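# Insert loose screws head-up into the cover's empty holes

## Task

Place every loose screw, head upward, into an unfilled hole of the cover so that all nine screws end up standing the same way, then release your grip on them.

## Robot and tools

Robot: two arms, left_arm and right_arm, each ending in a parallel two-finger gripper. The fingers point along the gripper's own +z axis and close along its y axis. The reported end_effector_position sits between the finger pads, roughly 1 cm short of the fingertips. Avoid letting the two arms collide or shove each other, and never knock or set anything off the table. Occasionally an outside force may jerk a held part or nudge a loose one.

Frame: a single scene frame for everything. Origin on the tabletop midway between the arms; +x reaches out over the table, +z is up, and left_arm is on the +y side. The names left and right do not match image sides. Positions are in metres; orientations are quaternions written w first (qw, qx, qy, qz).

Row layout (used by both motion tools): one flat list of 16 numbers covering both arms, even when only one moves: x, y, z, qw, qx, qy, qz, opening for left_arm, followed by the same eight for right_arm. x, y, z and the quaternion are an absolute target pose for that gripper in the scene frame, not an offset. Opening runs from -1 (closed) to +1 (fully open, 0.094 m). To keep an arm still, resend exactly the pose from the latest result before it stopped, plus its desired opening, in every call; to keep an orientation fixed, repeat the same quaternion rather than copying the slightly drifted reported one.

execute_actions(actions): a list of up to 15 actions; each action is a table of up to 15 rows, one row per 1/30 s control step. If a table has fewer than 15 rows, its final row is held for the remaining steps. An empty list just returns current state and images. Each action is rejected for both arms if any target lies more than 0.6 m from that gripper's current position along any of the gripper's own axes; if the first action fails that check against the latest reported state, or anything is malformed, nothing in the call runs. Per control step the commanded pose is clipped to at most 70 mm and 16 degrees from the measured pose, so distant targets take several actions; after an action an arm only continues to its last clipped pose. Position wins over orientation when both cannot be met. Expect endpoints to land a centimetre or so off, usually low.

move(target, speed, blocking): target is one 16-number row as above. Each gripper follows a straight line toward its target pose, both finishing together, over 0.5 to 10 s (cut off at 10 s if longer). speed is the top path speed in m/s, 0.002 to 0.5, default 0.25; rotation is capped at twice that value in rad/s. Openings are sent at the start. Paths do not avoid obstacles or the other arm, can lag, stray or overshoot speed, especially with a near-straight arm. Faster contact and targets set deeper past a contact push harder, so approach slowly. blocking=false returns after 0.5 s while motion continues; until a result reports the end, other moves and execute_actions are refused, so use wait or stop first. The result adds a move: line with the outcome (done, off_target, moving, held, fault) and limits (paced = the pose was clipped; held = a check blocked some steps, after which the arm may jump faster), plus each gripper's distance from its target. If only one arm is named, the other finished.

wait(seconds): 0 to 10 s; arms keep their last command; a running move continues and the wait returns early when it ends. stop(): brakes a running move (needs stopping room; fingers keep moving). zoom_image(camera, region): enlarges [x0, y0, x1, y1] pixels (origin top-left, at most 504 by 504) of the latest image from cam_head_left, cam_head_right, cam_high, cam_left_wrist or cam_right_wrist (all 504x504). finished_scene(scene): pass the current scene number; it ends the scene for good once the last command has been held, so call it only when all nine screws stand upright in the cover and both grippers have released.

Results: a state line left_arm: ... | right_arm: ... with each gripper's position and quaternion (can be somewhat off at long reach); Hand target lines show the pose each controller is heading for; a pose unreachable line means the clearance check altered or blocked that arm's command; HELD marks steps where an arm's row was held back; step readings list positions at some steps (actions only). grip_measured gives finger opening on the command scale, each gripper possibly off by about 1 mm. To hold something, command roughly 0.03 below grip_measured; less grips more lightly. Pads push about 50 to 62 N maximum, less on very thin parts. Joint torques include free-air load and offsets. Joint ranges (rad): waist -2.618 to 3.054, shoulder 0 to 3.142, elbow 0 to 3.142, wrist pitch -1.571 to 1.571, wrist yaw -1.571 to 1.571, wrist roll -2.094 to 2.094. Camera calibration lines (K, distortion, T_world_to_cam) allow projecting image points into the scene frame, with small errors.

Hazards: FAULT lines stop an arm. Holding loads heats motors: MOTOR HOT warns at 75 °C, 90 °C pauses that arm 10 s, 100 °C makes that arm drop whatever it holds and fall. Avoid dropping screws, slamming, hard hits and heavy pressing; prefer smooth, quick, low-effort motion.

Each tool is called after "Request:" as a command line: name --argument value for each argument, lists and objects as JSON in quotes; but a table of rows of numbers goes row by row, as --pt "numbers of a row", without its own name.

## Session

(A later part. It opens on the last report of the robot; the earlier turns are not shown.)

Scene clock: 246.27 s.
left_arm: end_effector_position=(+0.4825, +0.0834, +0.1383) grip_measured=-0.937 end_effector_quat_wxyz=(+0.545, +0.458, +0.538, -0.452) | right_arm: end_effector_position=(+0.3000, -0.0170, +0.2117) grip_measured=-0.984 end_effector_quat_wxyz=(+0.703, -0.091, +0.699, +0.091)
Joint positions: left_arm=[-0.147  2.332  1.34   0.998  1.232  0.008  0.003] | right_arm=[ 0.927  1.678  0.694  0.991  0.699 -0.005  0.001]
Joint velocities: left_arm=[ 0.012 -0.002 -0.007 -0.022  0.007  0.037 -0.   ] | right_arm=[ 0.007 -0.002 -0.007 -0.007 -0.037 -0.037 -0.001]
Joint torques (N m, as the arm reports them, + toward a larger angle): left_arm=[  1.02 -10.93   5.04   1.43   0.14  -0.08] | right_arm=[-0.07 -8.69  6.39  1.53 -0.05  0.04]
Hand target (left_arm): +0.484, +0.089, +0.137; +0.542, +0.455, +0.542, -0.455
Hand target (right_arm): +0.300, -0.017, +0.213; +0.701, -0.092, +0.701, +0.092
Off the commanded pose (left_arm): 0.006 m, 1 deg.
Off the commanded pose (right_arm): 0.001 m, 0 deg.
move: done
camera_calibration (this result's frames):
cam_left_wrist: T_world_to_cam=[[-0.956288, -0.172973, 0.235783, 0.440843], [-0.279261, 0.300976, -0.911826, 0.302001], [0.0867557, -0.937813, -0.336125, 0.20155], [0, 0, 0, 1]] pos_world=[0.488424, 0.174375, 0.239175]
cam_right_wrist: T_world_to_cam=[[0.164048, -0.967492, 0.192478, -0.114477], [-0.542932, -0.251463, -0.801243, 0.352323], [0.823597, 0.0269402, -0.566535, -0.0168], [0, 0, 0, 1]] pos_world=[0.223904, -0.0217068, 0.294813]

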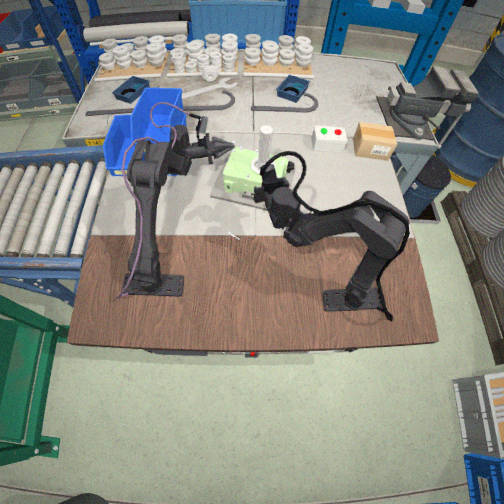

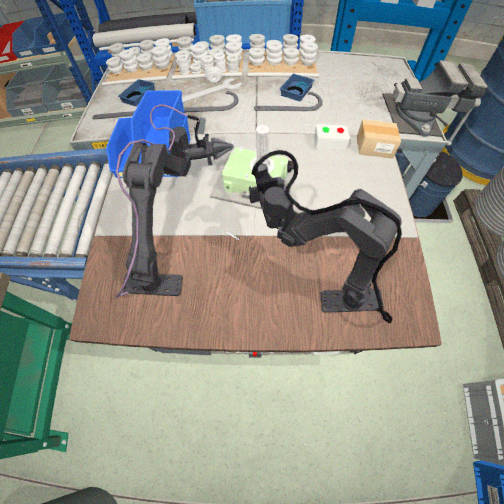

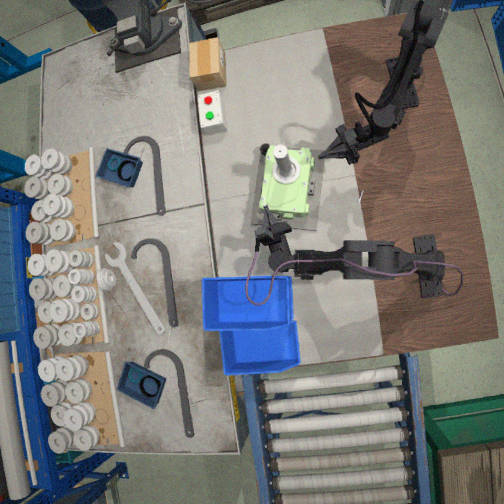

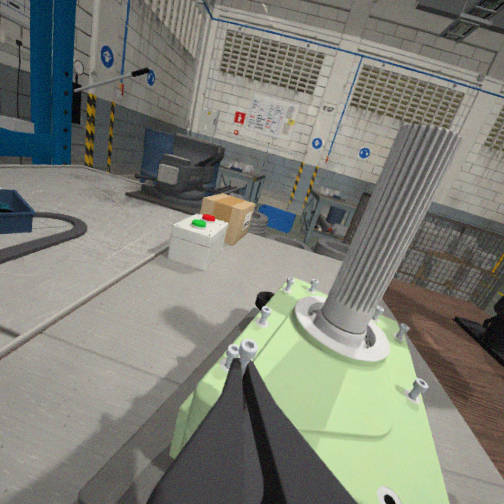

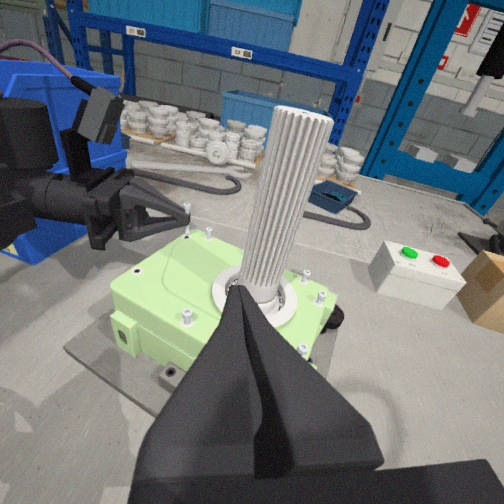

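Request:
move --target '[0.4825,0.088,0.122,0.542,0.455,0.542,-0.455,-1,0.30,-0.017,0.213,0.701,-0.092,0.701,0.092,-1]' --speed 0.01

Request:
zoom_image --camera "cam_right_wrist" --region '[150,170,270,290]'

Scene clock: 249.47 s.
left_arm: end_effector_position=(+0.4818, +0.0833, +0.1380) grip_measured=-0.937 end_effector_quat_wxyz=(+0.556, +0.466, +0.524, -0.445) | right_arm: end_effector_position=(+0.3000, -0.0170, +0.2116) grip_measured=-0.984 end_effector_quat_wxyz=(+0.703, -0.091, +0.700, +0.090)
Joint positions: left_arm=[-0.147  2.347  1.34   1.054  1.236  0.007  0.003] | right_arm=[ 0.927  1.678  0.694  0.99   0.699 -0.005  0.001]
Joint velocities: left_arm=[ 0.007 -0.002  0.002 -0.007 -0.081 -0.007  0.001] | right_arm=[ 0.022 -0.017  0.022  0.007 -0.007 -0.037 -0.001]
Joint torques (N m, as the arm reports them, + toward a larger angle): left_arm=[ 0.86 -9.52  4.13  1.32  0.   -0.06] | right_arm=[-0.08 -8.73  6.38  1.51 -0.06  0.04]
Hand target (left_arm): +0.482, +0.088, +0.122; +0.542, +0.454, +0.542, -0.455
Hand target (right_arm): +0.300, -0.017, +0.213; +0.701, -0.092, +0.701, +0.092
Off the commanded pose (left_arm): 0.017 m, 3 deg.
Off the commanded pose (right_arm): 0.001 m, 0 deg.
move: off_target (left_arm)
camera_calibration (this result's frames):
cam_left_wrist: T_world_to_cam=[[-0.965798, -0.166757, 0.198559, 0.44937], [-0.241141, 0.296149, -0.924201, 0.285277], [0.0953135, -0.940472, -0.326232, 0.196076], [0, 0, 0, 1]] pos_world=[0.484104, 0.174855, 0.238393]
cam_right_wrist: T_world_to_cam=[[0.164133, -0.967372, 0.193008, -0.114582], [-0.543285, -0.251962, -0.800847, 0.352211], [0.823348, 0.0265871, -0.566914, -0.0167407], [0, 0, 0, 1]] pos_world=[0.223941, -0.0216543, 0.294692]

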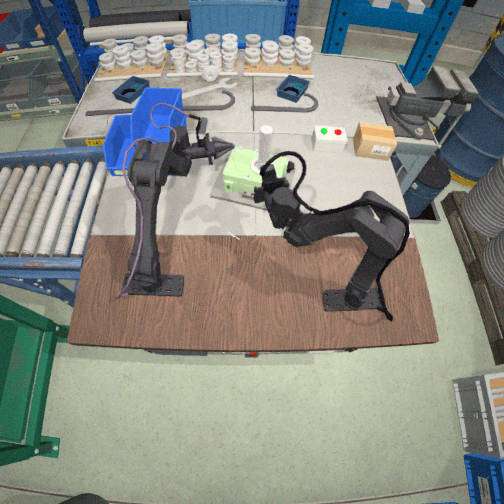

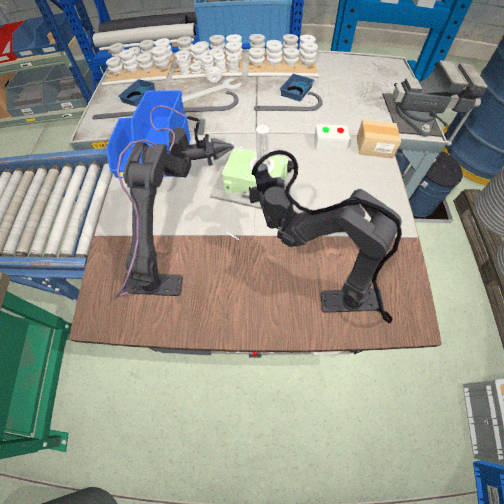

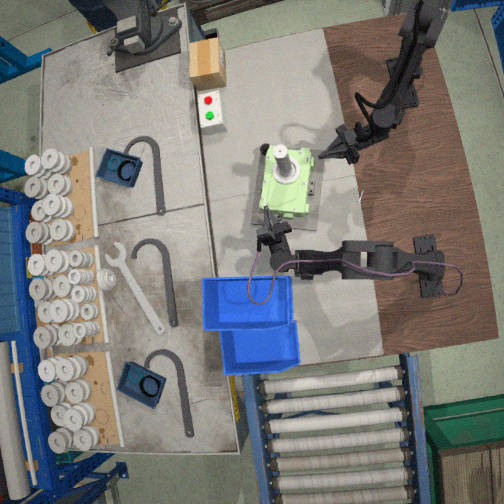

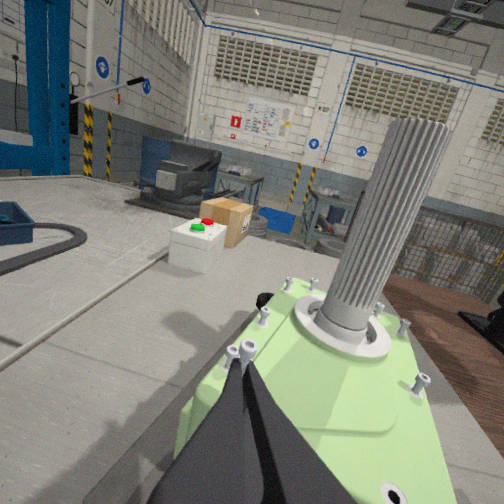

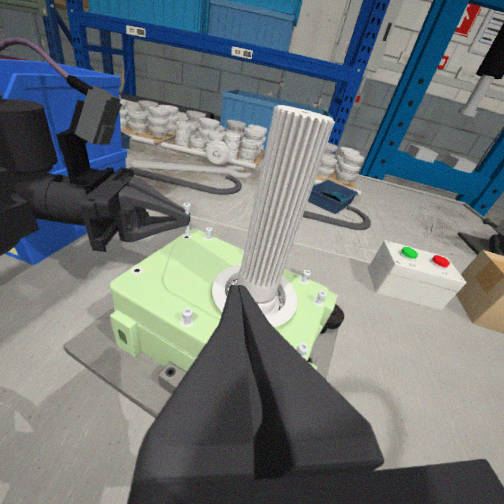

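Region (150, 170, 270, 290) of cam_right_wrist's 504x504 image, scaled by 4.200, with more detail than that image has.

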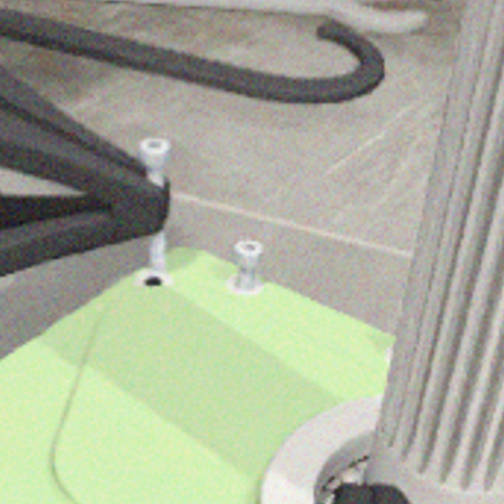

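Touching; needs ≈3 mm −x.

Request:
move --target '[0.473,0.087,0.136,0.542,0.455,0.542,-0.455,-1,0.30,-0.017,0.213,0.701,-0.092,0.701,0.092,-1]' --speed 0.01

Request:
zoom_image --camera "cam_right_wrist" --region '[150,170,270,290]'

Scene clock: 252.47 s.
left_arm: end_effector_position=(+0.4773, +0.0843, +0.1380) grip_measured=-0.937 end_effector_quat_wxyz=(+0.555, +0.463, +0.528, -0.446) | right_arm: end_effector_position=(+0.3000, -0.0170, +0.2116) grip_measured=-0.984 end_effector_quat_wxyz=(+0.703, -0.091, +0.700, +0.090)
Joint positions: left_arm=[-0.147  2.329  1.31   1.057  1.231  0.007  0.003] | right_arm=[ 0.927  1.678  0.694  0.99   0.699 -0.005  0.001]
Joint velocities: left_arm=[-0.007  0.002  0.002 -0.081 -0.095 -0.022 -0.   ] | right_arm=[ 0.012  0.022  0.007 -0.022 -0.095  0.037 -0.001]
Joint torques (N m, as the arm reports them, + toward a larger angle): left_arm=[  0.37 -12.38   2.88   1.19   0.02  -0.11] | right_arm=[-0.07 -8.7   6.37  1.52 -0.05  0.06]
Hand target (left_arm): +0.473, +0.087, +0.136; +0.542, +0.454, +0.541, -0.455
Hand target (right_arm): +0.300, -0.017, +0.213; +0.701, -0.092, +0.701, +0.092
Off the commanded pose (left_arm): 0.005 m, 3 deg.
Off the commanded pose (right_arm): 0.001 m, 0 deg.
move: off_target (left_arm)
camera_calibration (this result's frames):
cam_left_wrist: T_world_to_cam=[[-0.963133, -0.172151, 0.206734, 0.443261], [-0.250742, 0.295966, -0.921701, 0.288115], [0.0974853, -0.939557, -0.32822, 0.196668], [0, 0, 0, 1]] pos_world=[0.47999, 0.175817, 0.238469]
cam_right_wrist: T_world_to_cam=[[0.164133, -0.967372, 0.193008, -0.114582], [-0.543285, -0.251962, -0.800847, 0.352211], [0.823348, 0.0265871, -0.566914, -0.0167407], [0, 0, 0, 1]] pos_world=[0.223941, -0.0216543, 0.294692]

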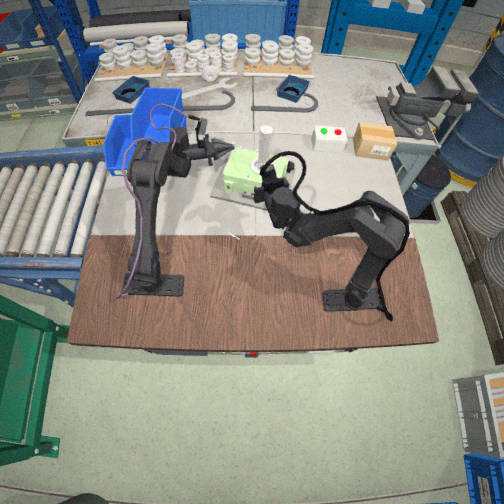

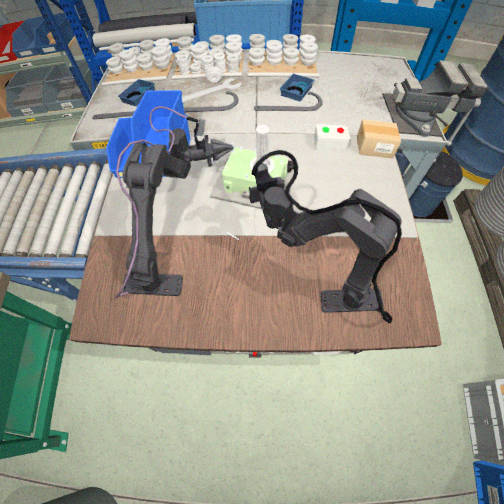

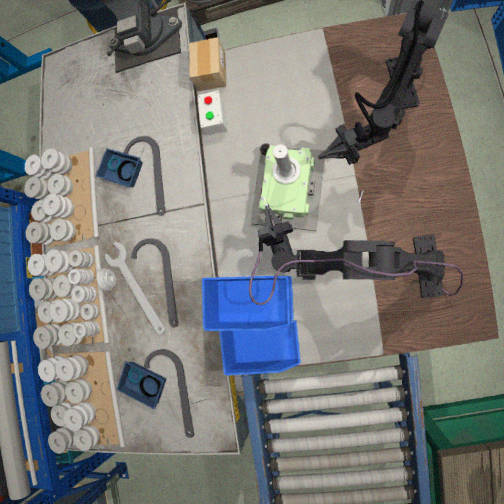

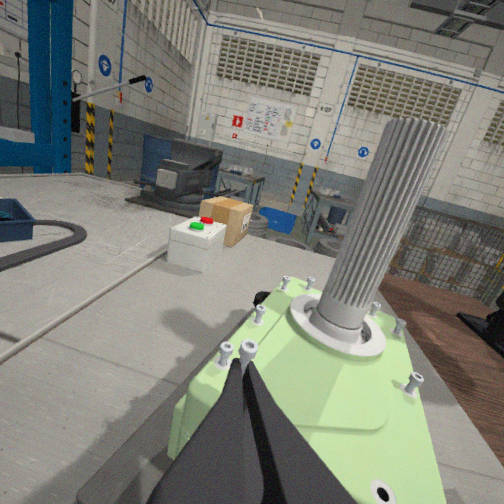

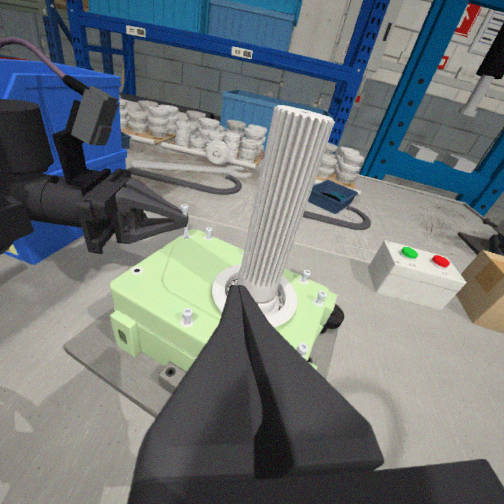

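Region (150, 170, 270, 290) of cam_right_wrist's 504x504 image, scaled by 4.200, with more detail than that image has.

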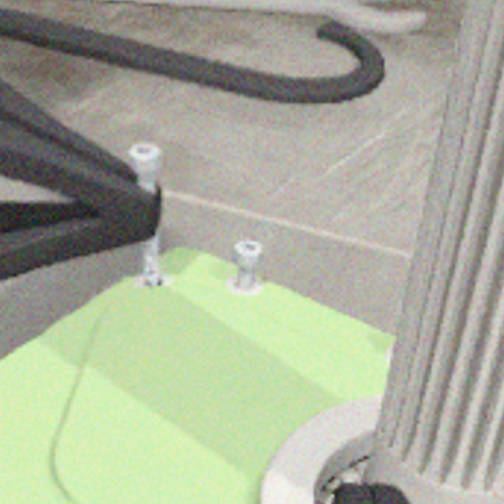

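Near centred. Push down.

Request:
move --target '[0.4775,0.082,0.118,0.542,0.455,0.542,-0.455,-1,0.30,-0.017,0.213,0.701,-0.092,0.701,0.092,-1]' --speed 0.01

Request:
zoom_image --camera "cam_right_wrist" --region '[150,170,270,290]'

Scene clock: 255.03 s.
left_arm: end_effector_position=(+0.4769, +0.0843, +0.1375) grip_measured=-0.937 end_effector_quat_wxyz=(+0.562, +0.468, +0.520, -0.442) | right_arm: end_effector_position=(+0.3000, -0.0170, +0.2116) grip_measured=-0.984 end_effector_quat_wxyz=(+0.703, -0.091, +0.700, +0.090)
Joint positions: left_arm=[-0.147  2.339  1.31   1.093  1.233  0.007  0.003] | right_arm=[ 0.927  1.678  0.694  0.99   0.699 -0.005  0.001]
Joint velocities: left_arm=[-0.007 -0.002  0.022 -0.022 -0.007 -0.022  0.   ] | right_arm=[-0.012  0.002  0.007 -0.037 -0.11  -0.022  0.   ]
Joint torques (N m, as the arm reports them, + toward a larger angle): left_arm=[-0.4  -8.92  4.5   1.13 -0.12 -0.08] | right_arm=[-0.1  -8.75  6.38  1.51 -0.06  0.05]
Hand target (left_arm): +0.477, +0.082, +0.118; +0.542, +0.455, +0.541, -0.454
Hand target (right_arm): +0.300, -0.017, +0.213; +0.701, -0.092, +0.701, +0.092
Off the commanded pose (left_arm): 0.020 m, 4 deg.
Off the commanded pose (right_arm): 0.001 m, 0 deg.
move: off_target (left_arm)
camera_calibration (this result's frames):
cam_left_wrist: T_world_to_cam=[[-0.96824, -0.169469, 0.183825, 0.448347], [-0.227532, 0.292494, -0.928804, 0.277846], [0.103636, -0.941131, -0.321764, 0.192825], [0, 0, 0, 1]] pos_world=[0.477343, 0.176187, 0.237692]
cam_right_wrist: T_world_to_cam=[[0.164133, -0.967372, 0.193008, -0.114582], [-0.543285, -0.251962, -0.800847, 0.352211], [0.823348, 0.0265871, -0.566914, -0.0167407], [0, 0, 0, 1]] pos_world=[0.223941, -0.0216543, 0.294692]

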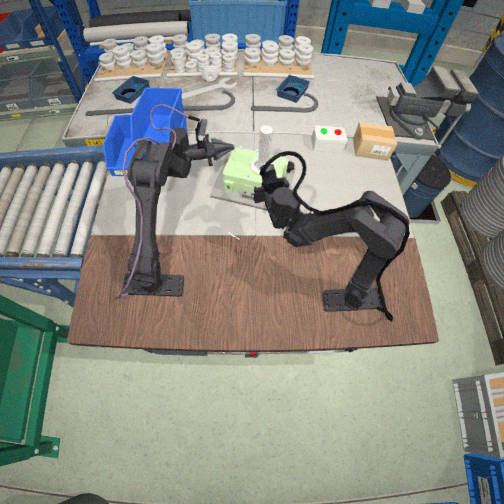

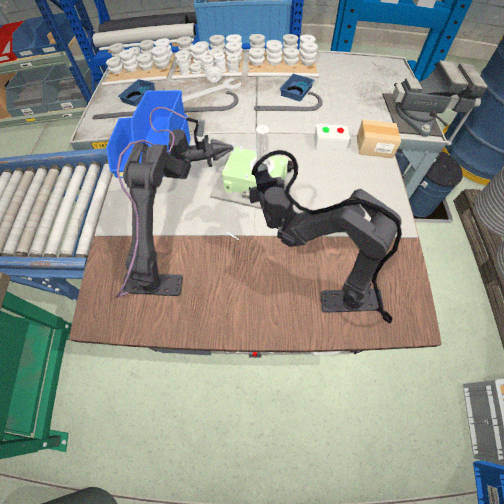

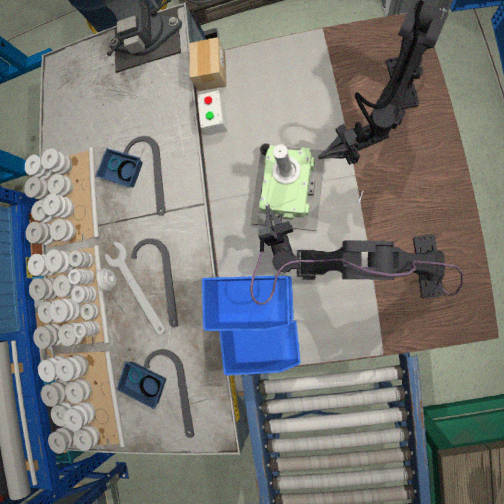

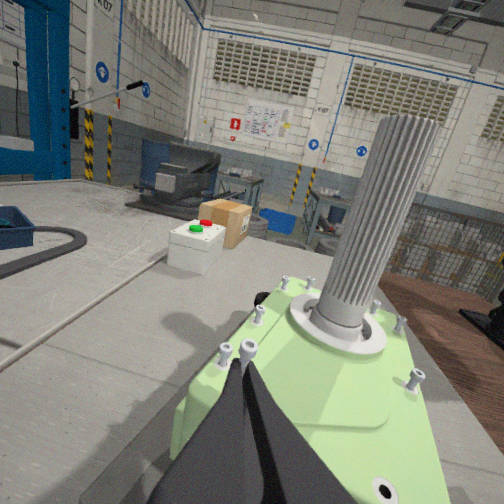

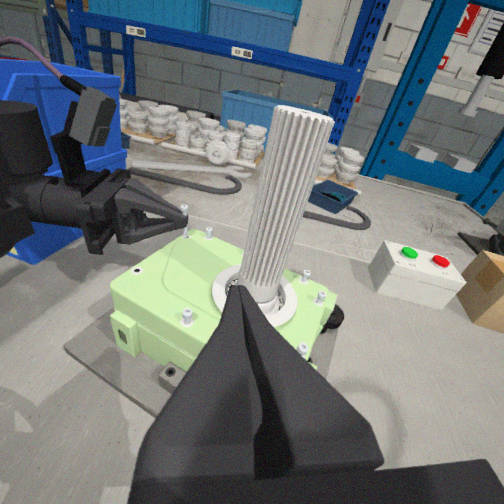

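Region (150, 170, 270, 290) of cam_right_wrist's 504x504 image, scaled by 4.200, with more detail than that image has.

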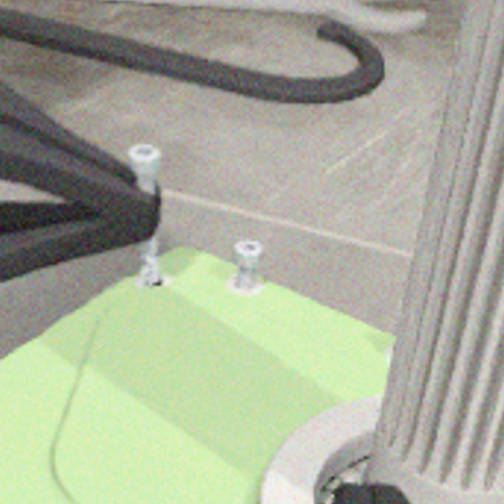

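Try release trick.

Request:
execute_actions --actions '[[[0.477,0.084,0.13,0.542,0.455,0.542,-0.455,-0.84,0.30,-0.017,0.213,0.701,-0.092,0.701,0.092,-1]],[[0.477,0.084,0.13,0.542,0.455,0.542,-0.455,-0.84,0.30,-0.017,0.213,0.701,-0.092,0.701,0.092,-1]]]'

Request:
zoom_image --camera "cam_right_wrist" --region '[150,170,270,290]'

Scene clock: 256.13 s.
left_arm: end_effector_position=(+0.4771, +0.0842, +0.1314) grip_measured=-0.842 end_effector_quat_wxyz=(+0.547, +0.459, +0.535, -0.451) | right_arm: end_effector_position=(+0.3000, -0.0170, +0.2116) grip_measured=-0.984 end_effector_quat_wxyz=(+0.703, -0.091, +0.700, +0.090)
Joint positions: left_arm=[-0.147  2.339  1.31   1.045  1.233  0.004  0.007] | right_arm=[ 0.927  1.678  0.694  0.99   0.699 -0.005  0.001]
Joint velocities: left_arm=[ 0.007  0.012  0.012 -0.037 -0.081  0.037  0.   ] | right_arm=[ 0.002 -0.037  0.002 -0.007  0.007  0.022  0.   ]
Joint torques (N m, as the arm reports them, + toward a larger angle): left_arm=[ -0.06 -11.24   4.56   1.32  -0.04  -0.06] | right_arm=[-0.1  -8.71  6.38  1.51 -0.06  0.05]
Hand target (left_arm): +0.477, +0.084, +0.130; +0.542, +0.455, +0.541, -0.455
Hand target (right_arm): +0.300, -0.017, +0.213; +0.701, -0.092, +0.701, +0.092
Off the commanded pose (left_arm): 0.001 m, 1 deg.
Off the commanded pose (right_arm): 0.001 m, 0 deg.
Step readings (end_effector_position; steps 1 to 15: 1st action; 16 to 30: 2nd action):
0: left_arm (+0.4769, +0.0843, +0.1376) | right_arm (+0.3000, -0.0170, +0.2116)
1: left_arm (+0.4769, +0.0843, +0.1375) | right_arm (+0.3000, -0.0170, +0.2116)
2: left_arm (+0.4769, +0.0843, +0.1370) | right_arm (+0.3000, -0.0170, +0.2116)
4: left_arm (+0.4770, +0.0843, +0.1350) | right_arm (+0.3000, -0.0170, +0.2116)
8: left_arm (+0.4771, +0.0842, +0.1331) | right_arm (+0.3000, -0.0170, +0.2116)
15: left_arm (+0.4771, +0.0842, +0.1318) | right_arm (+0.3000, -0.0170, +0.2116)
16: left_arm (+0.4771, +0.0842, +0.1317) | right_arm (+0.3000, -0.0170, +0.2116)
17: left_arm (+0.4771, +0.0842, +0.1316) | right_arm (+0.3000, -0.0170, +0.2116)
19: left_arm (+0.4771, +0.0842, +0.1315) | right_arm (+0.3000, -0.0170, +0.2116)
23: left_arm (+0.4771, +0.0842, +0.1314) | right_arm (+0.3000, -0.0170, +0.2116)
30: end_effector_position above
camera_calibration (this result's frames):
cam_left_wrist: T_world_to_cam=[[-0.957958, -0.170969, 0.230405, 0.4388], [-0.273296, 0.299325, -0.914174, 0.29152], [0.0873292, -0.938709, -0.333466, 0.199894], [0, 0, 0, 1]] pos_world=[0.482566, 0.175404, 0.232056]
cam_right_wrist: T_world_to_cam=[[0.164133, -0.967372, 0.193008, -0.114582], [-0.543285, -0.251962, -0.800847, 0.352211], [0.823348, 0.0265871, -0.566914, -0.0167407], [0, 0, 0, 1]] pos_world=[0.223941, -0.0216543, 0.294692]

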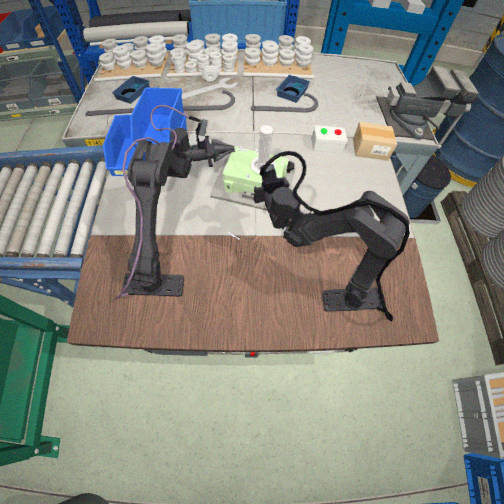

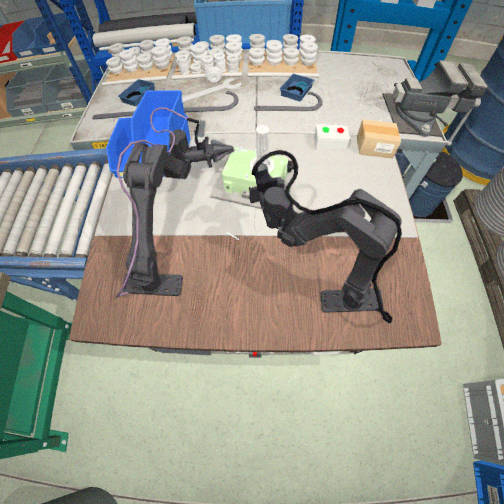

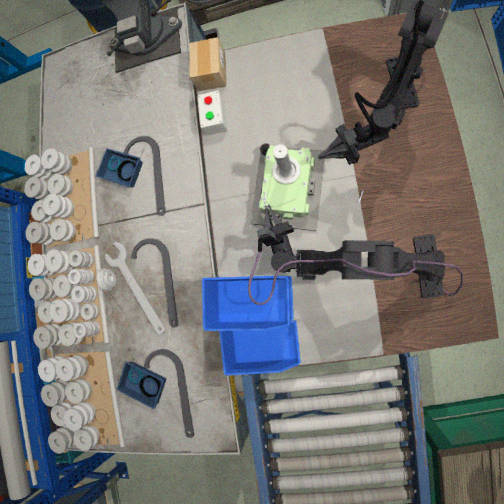

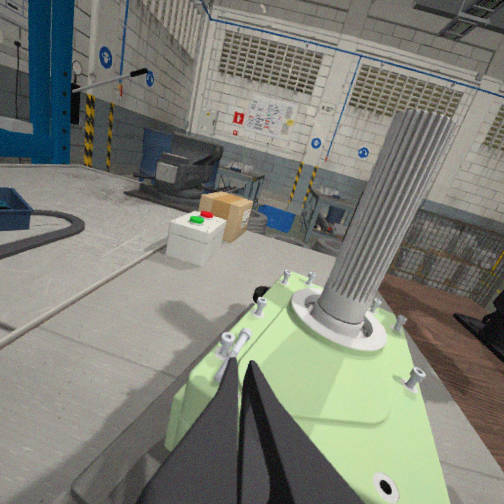

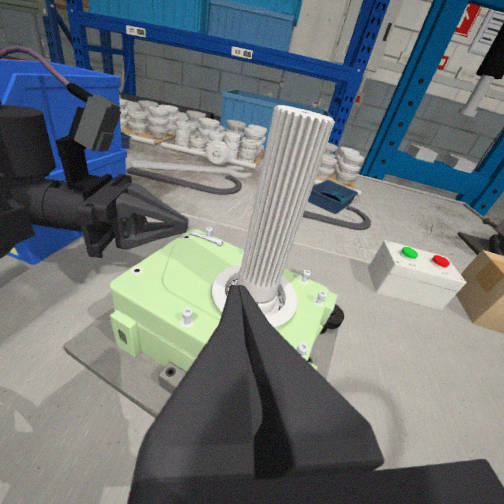

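Region (150, 170, 270, 290) of cam_right_wrist's 504x504 image, scaled by 4.200, with more detail than that image has.

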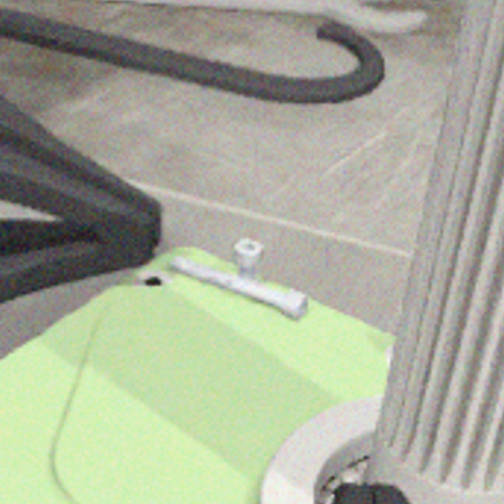

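Request:
move --target '[0.47,0.10,0.19,0.542,0.455,0.542,-0.455,-0.7,0.30,-0.017,0.213,0.701,-0.092,0.701,0.092,-1]' --speed 0.1

Request:
move --target '[0.478,0.04,0.16,0,0.819,0.574,0,-0.7,0.30,-0.017,0.213,0.701,-0.092,0.701,0.092,-1]' --speed 0.15

Scene clock: 257.67 s.
left_arm: end_effector_position=(+0.4735, +0.0953, +0.1870) grip_measured=-0.702 end_effector_quat_wxyz=(+0.545, +0.454, +0.539, -0.454) | right_arm: end_effector_position=(+0.3000, -0.0170, +0.2116) grip_measured=-0.984 end_effector_quat_wxyz=(+0.703, -0.091, +0.700, +0.090)
Joint positions: left_arm=[-0.125  2.184  1.31   0.89   1.251 -0.009  0.014] | right_arm=[ 0.927  1.678  0.694  0.99   0.699 -0.005  0.001]
Joint velocities: left_arm=[ 0.002 -0.007 -0.007  0.095  0.037 -0.051 -0.001] | right_arm=[ 0.007  0.007  0.007 -0.037 -0.007 -0.037 -0.001]
Joint torques (N m, as the arm reports them, + toward a larger angle): left_arm=[  0.87 -12.13   4.01   1.32   0.13   0.04] | right_arm=[-0.07 -8.7   6.39  1.51 -0.06  0.05]
Hand target (left_arm): +0.470, +0.100, +0.190; +0.542, +0.454, +0.541, -0.455
Hand target (right_arm): +0.300, -0.017, +0.213; +0.701, -0.092, +0.701, +0.092
Off the commanded pose (left_arm): 0.007 m, 0 deg.
Off the commanded pose (right_arm): 0.001 m, 0 deg.
move: done
camera_calibration (this result's frames):
cam_left_wrist: T_world_to_cam=[[-0.954141, -0.174437, 0.243284, 0.420465], [-0.286486, 0.296318, -0.91111, 0.344064], [0.0868419, -0.939025, -0.332703, 0.229248], [0, 0, 0, 1]] pos_world=[0.479844, 0.186662, 0.287459]
cam_right_wrist: T_world_to_cam=[[0.164133, -0.967372, 0.193008, -0.114582], [-0.543285, -0.251962, -0.800847, 0.352211], [0.823348, 0.0265871, -0.566914, -0.0167407], [0, 0, 0, 1]] pos_world=[0.223941, -0.0216543, 0.294692]

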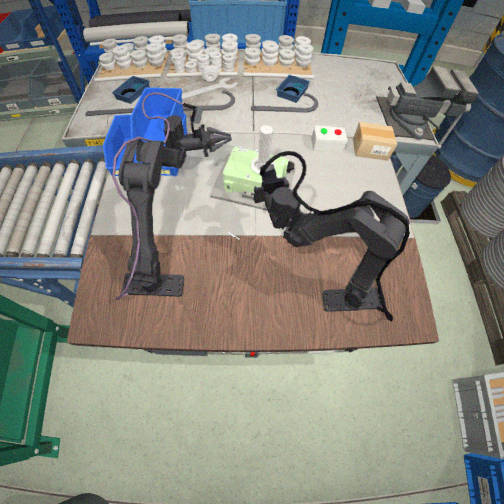

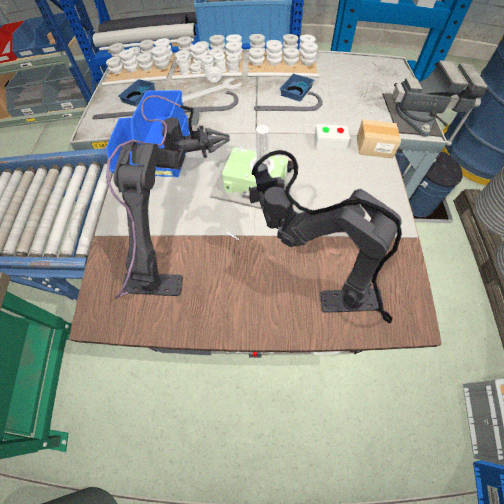

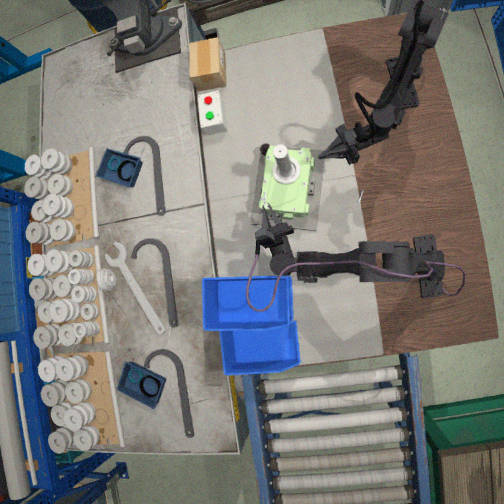

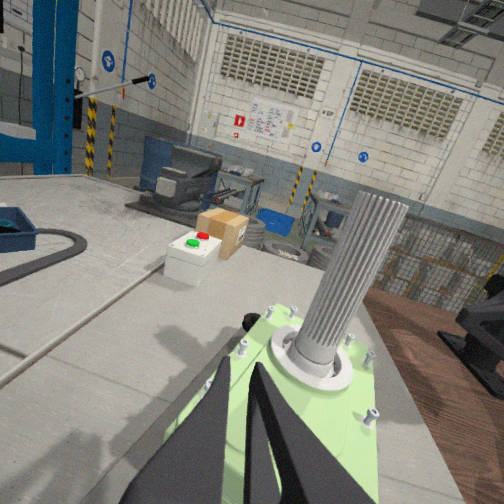

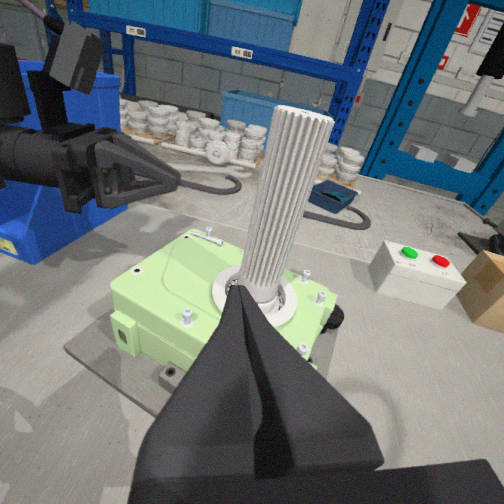

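Scene clock: 263.73 s.
left_arm: end_effector_position=(+0.4826, +0.0509, +0.1443) grip_measured=-0.702 end_effector_quat_wxyz=(+0.172, +0.787, +0.588, +0.071) | right_arm: end_effector_position=(+0.3000, -0.0170, +0.2116) grip_measured=-0.984 end_effector_quat_wxyz=(+0.703, -0.091, +0.700, +0.090)
Joint positions: left_arm=[-0.513  2.586  2.831 -1.441  0.002  1.327  0.014] | right_arm=[ 0.927  1.678  0.694  0.99   0.699 -0.005  0.001]
Joint velocities: left_arm=[ 0.012  0.007 -0.007  0.007 -0.037  0.037 -0.001] | right_arm=[-0.002 -0.002 -0.002  0.007  0.007  0.007 -0.001]
Joint torques (N m, as the arm reports them, + toward a larger angle): left_arm=[ -1.66 -13.68   7.16   0.85  -0.03   0.2 ] | right_arm=[-0.11 -8.74  6.39  1.5  -0.05  0.04]
Hand target (left_arm): +0.478, +0.041, +0.160; +0.187, +0.798, +0.568, +0.079
Hand target (right_arm): +0.300, -0.017, +0.213; +0.701, -0.092, +0.701, +0.092
Off the commanded pose (left_arm): 0.020 m, 22 deg; orientation clipped at the last step of the last action.
Off the commanded pose (right_arm): 0.001 m, 0 deg.
elbow stopped short (left arm): the move would have taken joint 3 (elbow) straighter than the controller allows; a more bent joint 3 avoids this.
move: off_target (left_arm); limits=paced
camera_calibration (this result's frames):
cam_left_wrist: T_world_to_cam=[[-0.945344, 0.00400311, -0.32605, 0.500671], [-0.0498797, 0.986381, 0.156731, 0.0175073], [0.322237, 0.164428, -0.93227, 0.0892827], [0, 0, 0, 1]] pos_world=[0.44541, -0.0339536, 0.243735]
cam_right_wrist: T_world_to_cam=[[0.164133, -0.967372, 0.193008, -0.114582], [-0.543285, -0.251962, -0.800847, 0.352211], [0.823348, 0.0265871, -0.566914, -0.0167407], [0, 0, 0, 1]] pos_world=[0.223941, -0.0216543, 0.294692]

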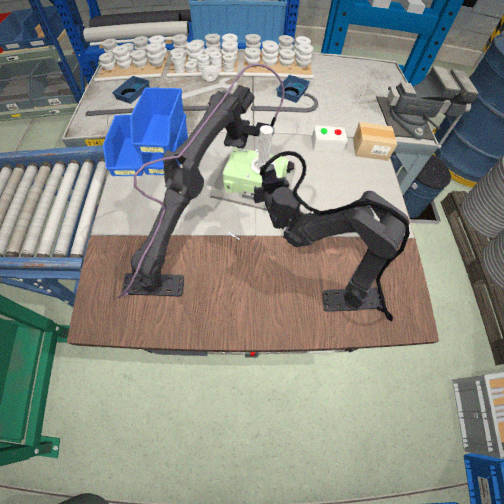

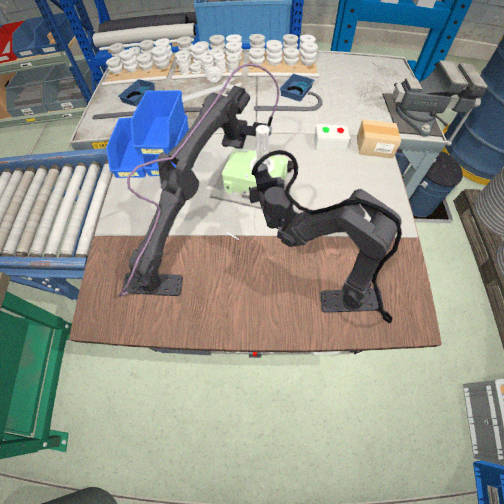

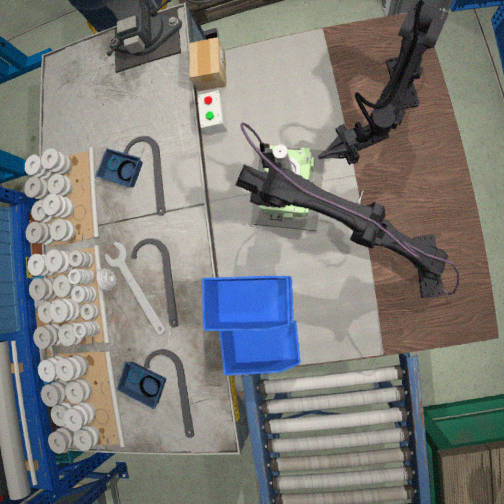

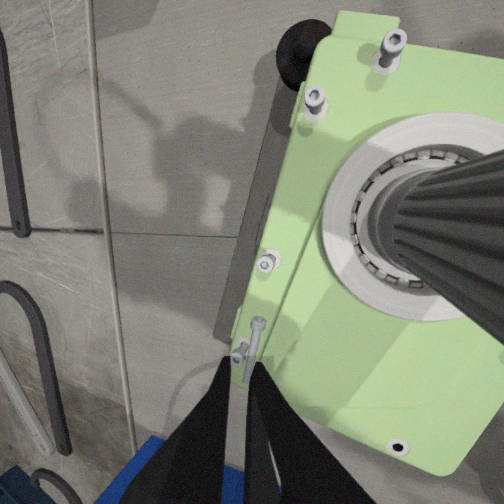

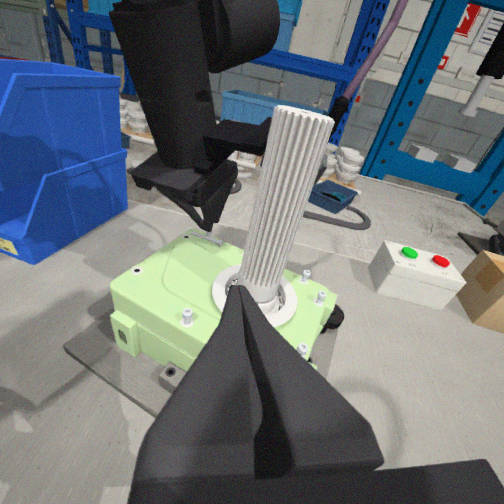

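Request:
move --target '[0.49,0.071,0.128,0.172,0.787,0.588,0.071,-0.7,0.30,-0.017,0.213,0.701,-0.092,0.701,0.092,-1]' --speed 0.04

Request:
zoom_image --camera "cam_right_wrist" --region '[150,170,270,290]'

Scene clock: 265.30 s.
left_arm: end_effector_position=(+0.4900, +0.0668, +0.1260) grip_measured=-0.701 end_effector_quat_wxyz=(+0.170, +0.787, +0.589, +0.074) | right_arm: end_effector_position=(+0.3000, -0.0170, +0.2116) grip_measured=-0.984 end_effector_quat_wxyz=(+0.703, -0.091, +0.700, +0.090)
Joint positions: left_arm=[-0.48   2.457  2.505 -1.246  0.008  1.358  0.014] | right_arm=[ 0.927  1.678  0.694  0.99   0.699 -0.005  0.001]
Joint velocities: left_arm=[ 0.002 -0.012  0.002 -0.051  0.037  0.022  0.   ] | right_arm=[-0.012 -0.017 -0.007  0.051 -0.051 -0.022 -0.001]
Joint torques (N m, as the arm reports them, + toward a larger angle): left_arm=[  0.84 -13.46   4.13   1.     0.11   0.04] | right_arm=[-0.07 -8.73  6.38  1.51 -0.05  0.04]
Hand target (left_arm): +0.490, +0.071, +0.128; +0.172, +0.787, +0.588, +0.071
Hand target (right_arm): +0.300, -0.017, +0.213; +0.701, -0.092, +0.701, +0.092
Off the commanded pose (left_arm): 0.005 m, 0 deg.
Off the commanded pose (right_arm): 0.001 m, 0 deg.
move: done
camera_calibration (this result's frames):
cam_left_wrist: T_world_to_cam=[[-0.944782, 0.0037121, -0.327679, 0.501527], [-0.05246, 0.985327, 0.162417, 0.00563453], [0.323474, 0.170639, -0.930724, 0.0660471], [0, 0, 0, 1]] pos_world=[0.452765, -0.0186838, 0.224897]
cam_right_wrist: T_world_to_cam=[[0.164133, -0.967372, 0.193008, -0.114582], [-0.543285, -0.251962, -0.800847, 0.352211], [0.823348, 0.0265871, -0.566914, -0.0167407], [0, 0, 0, 1]] pos_world=[0.223941, -0.0216543, 0.294692]

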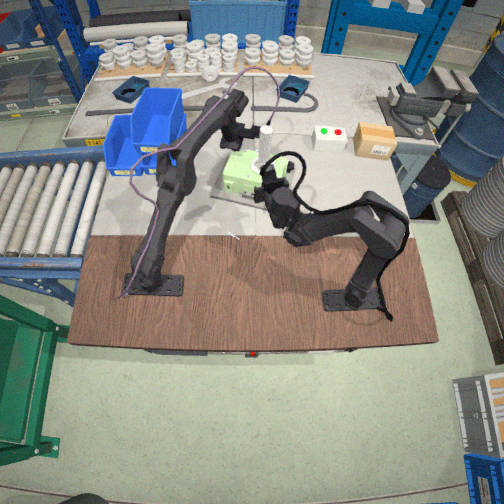

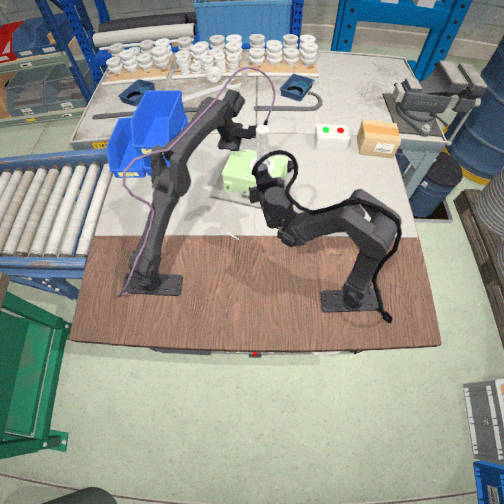

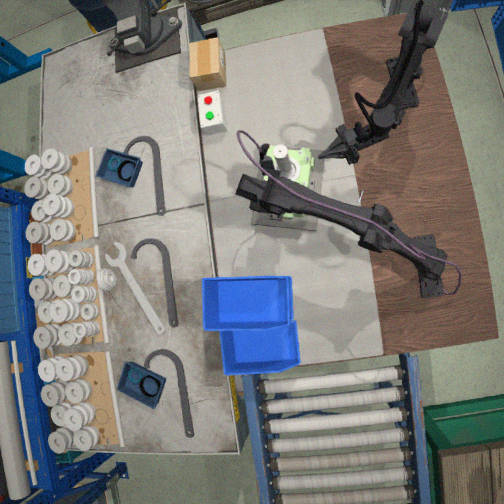

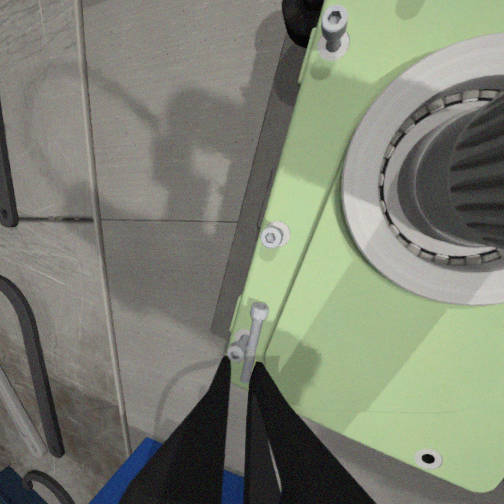

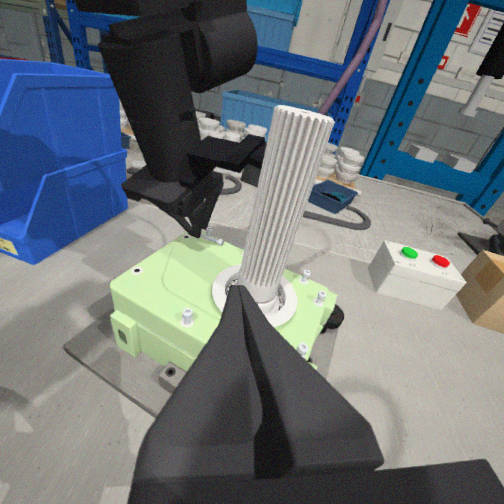

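Region (150, 170, 270, 290) of cam_right_wrist's 504x504 image, scaled by 4.200, with more detail than that image has.

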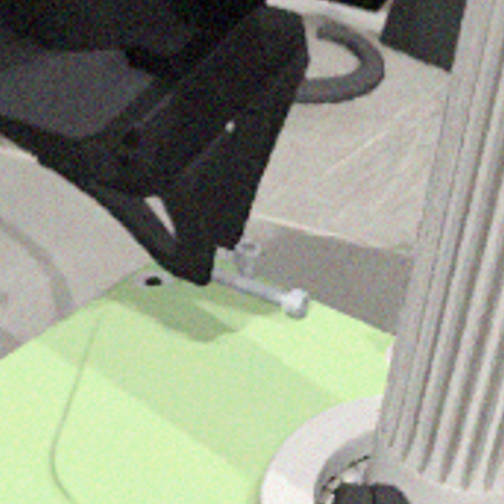

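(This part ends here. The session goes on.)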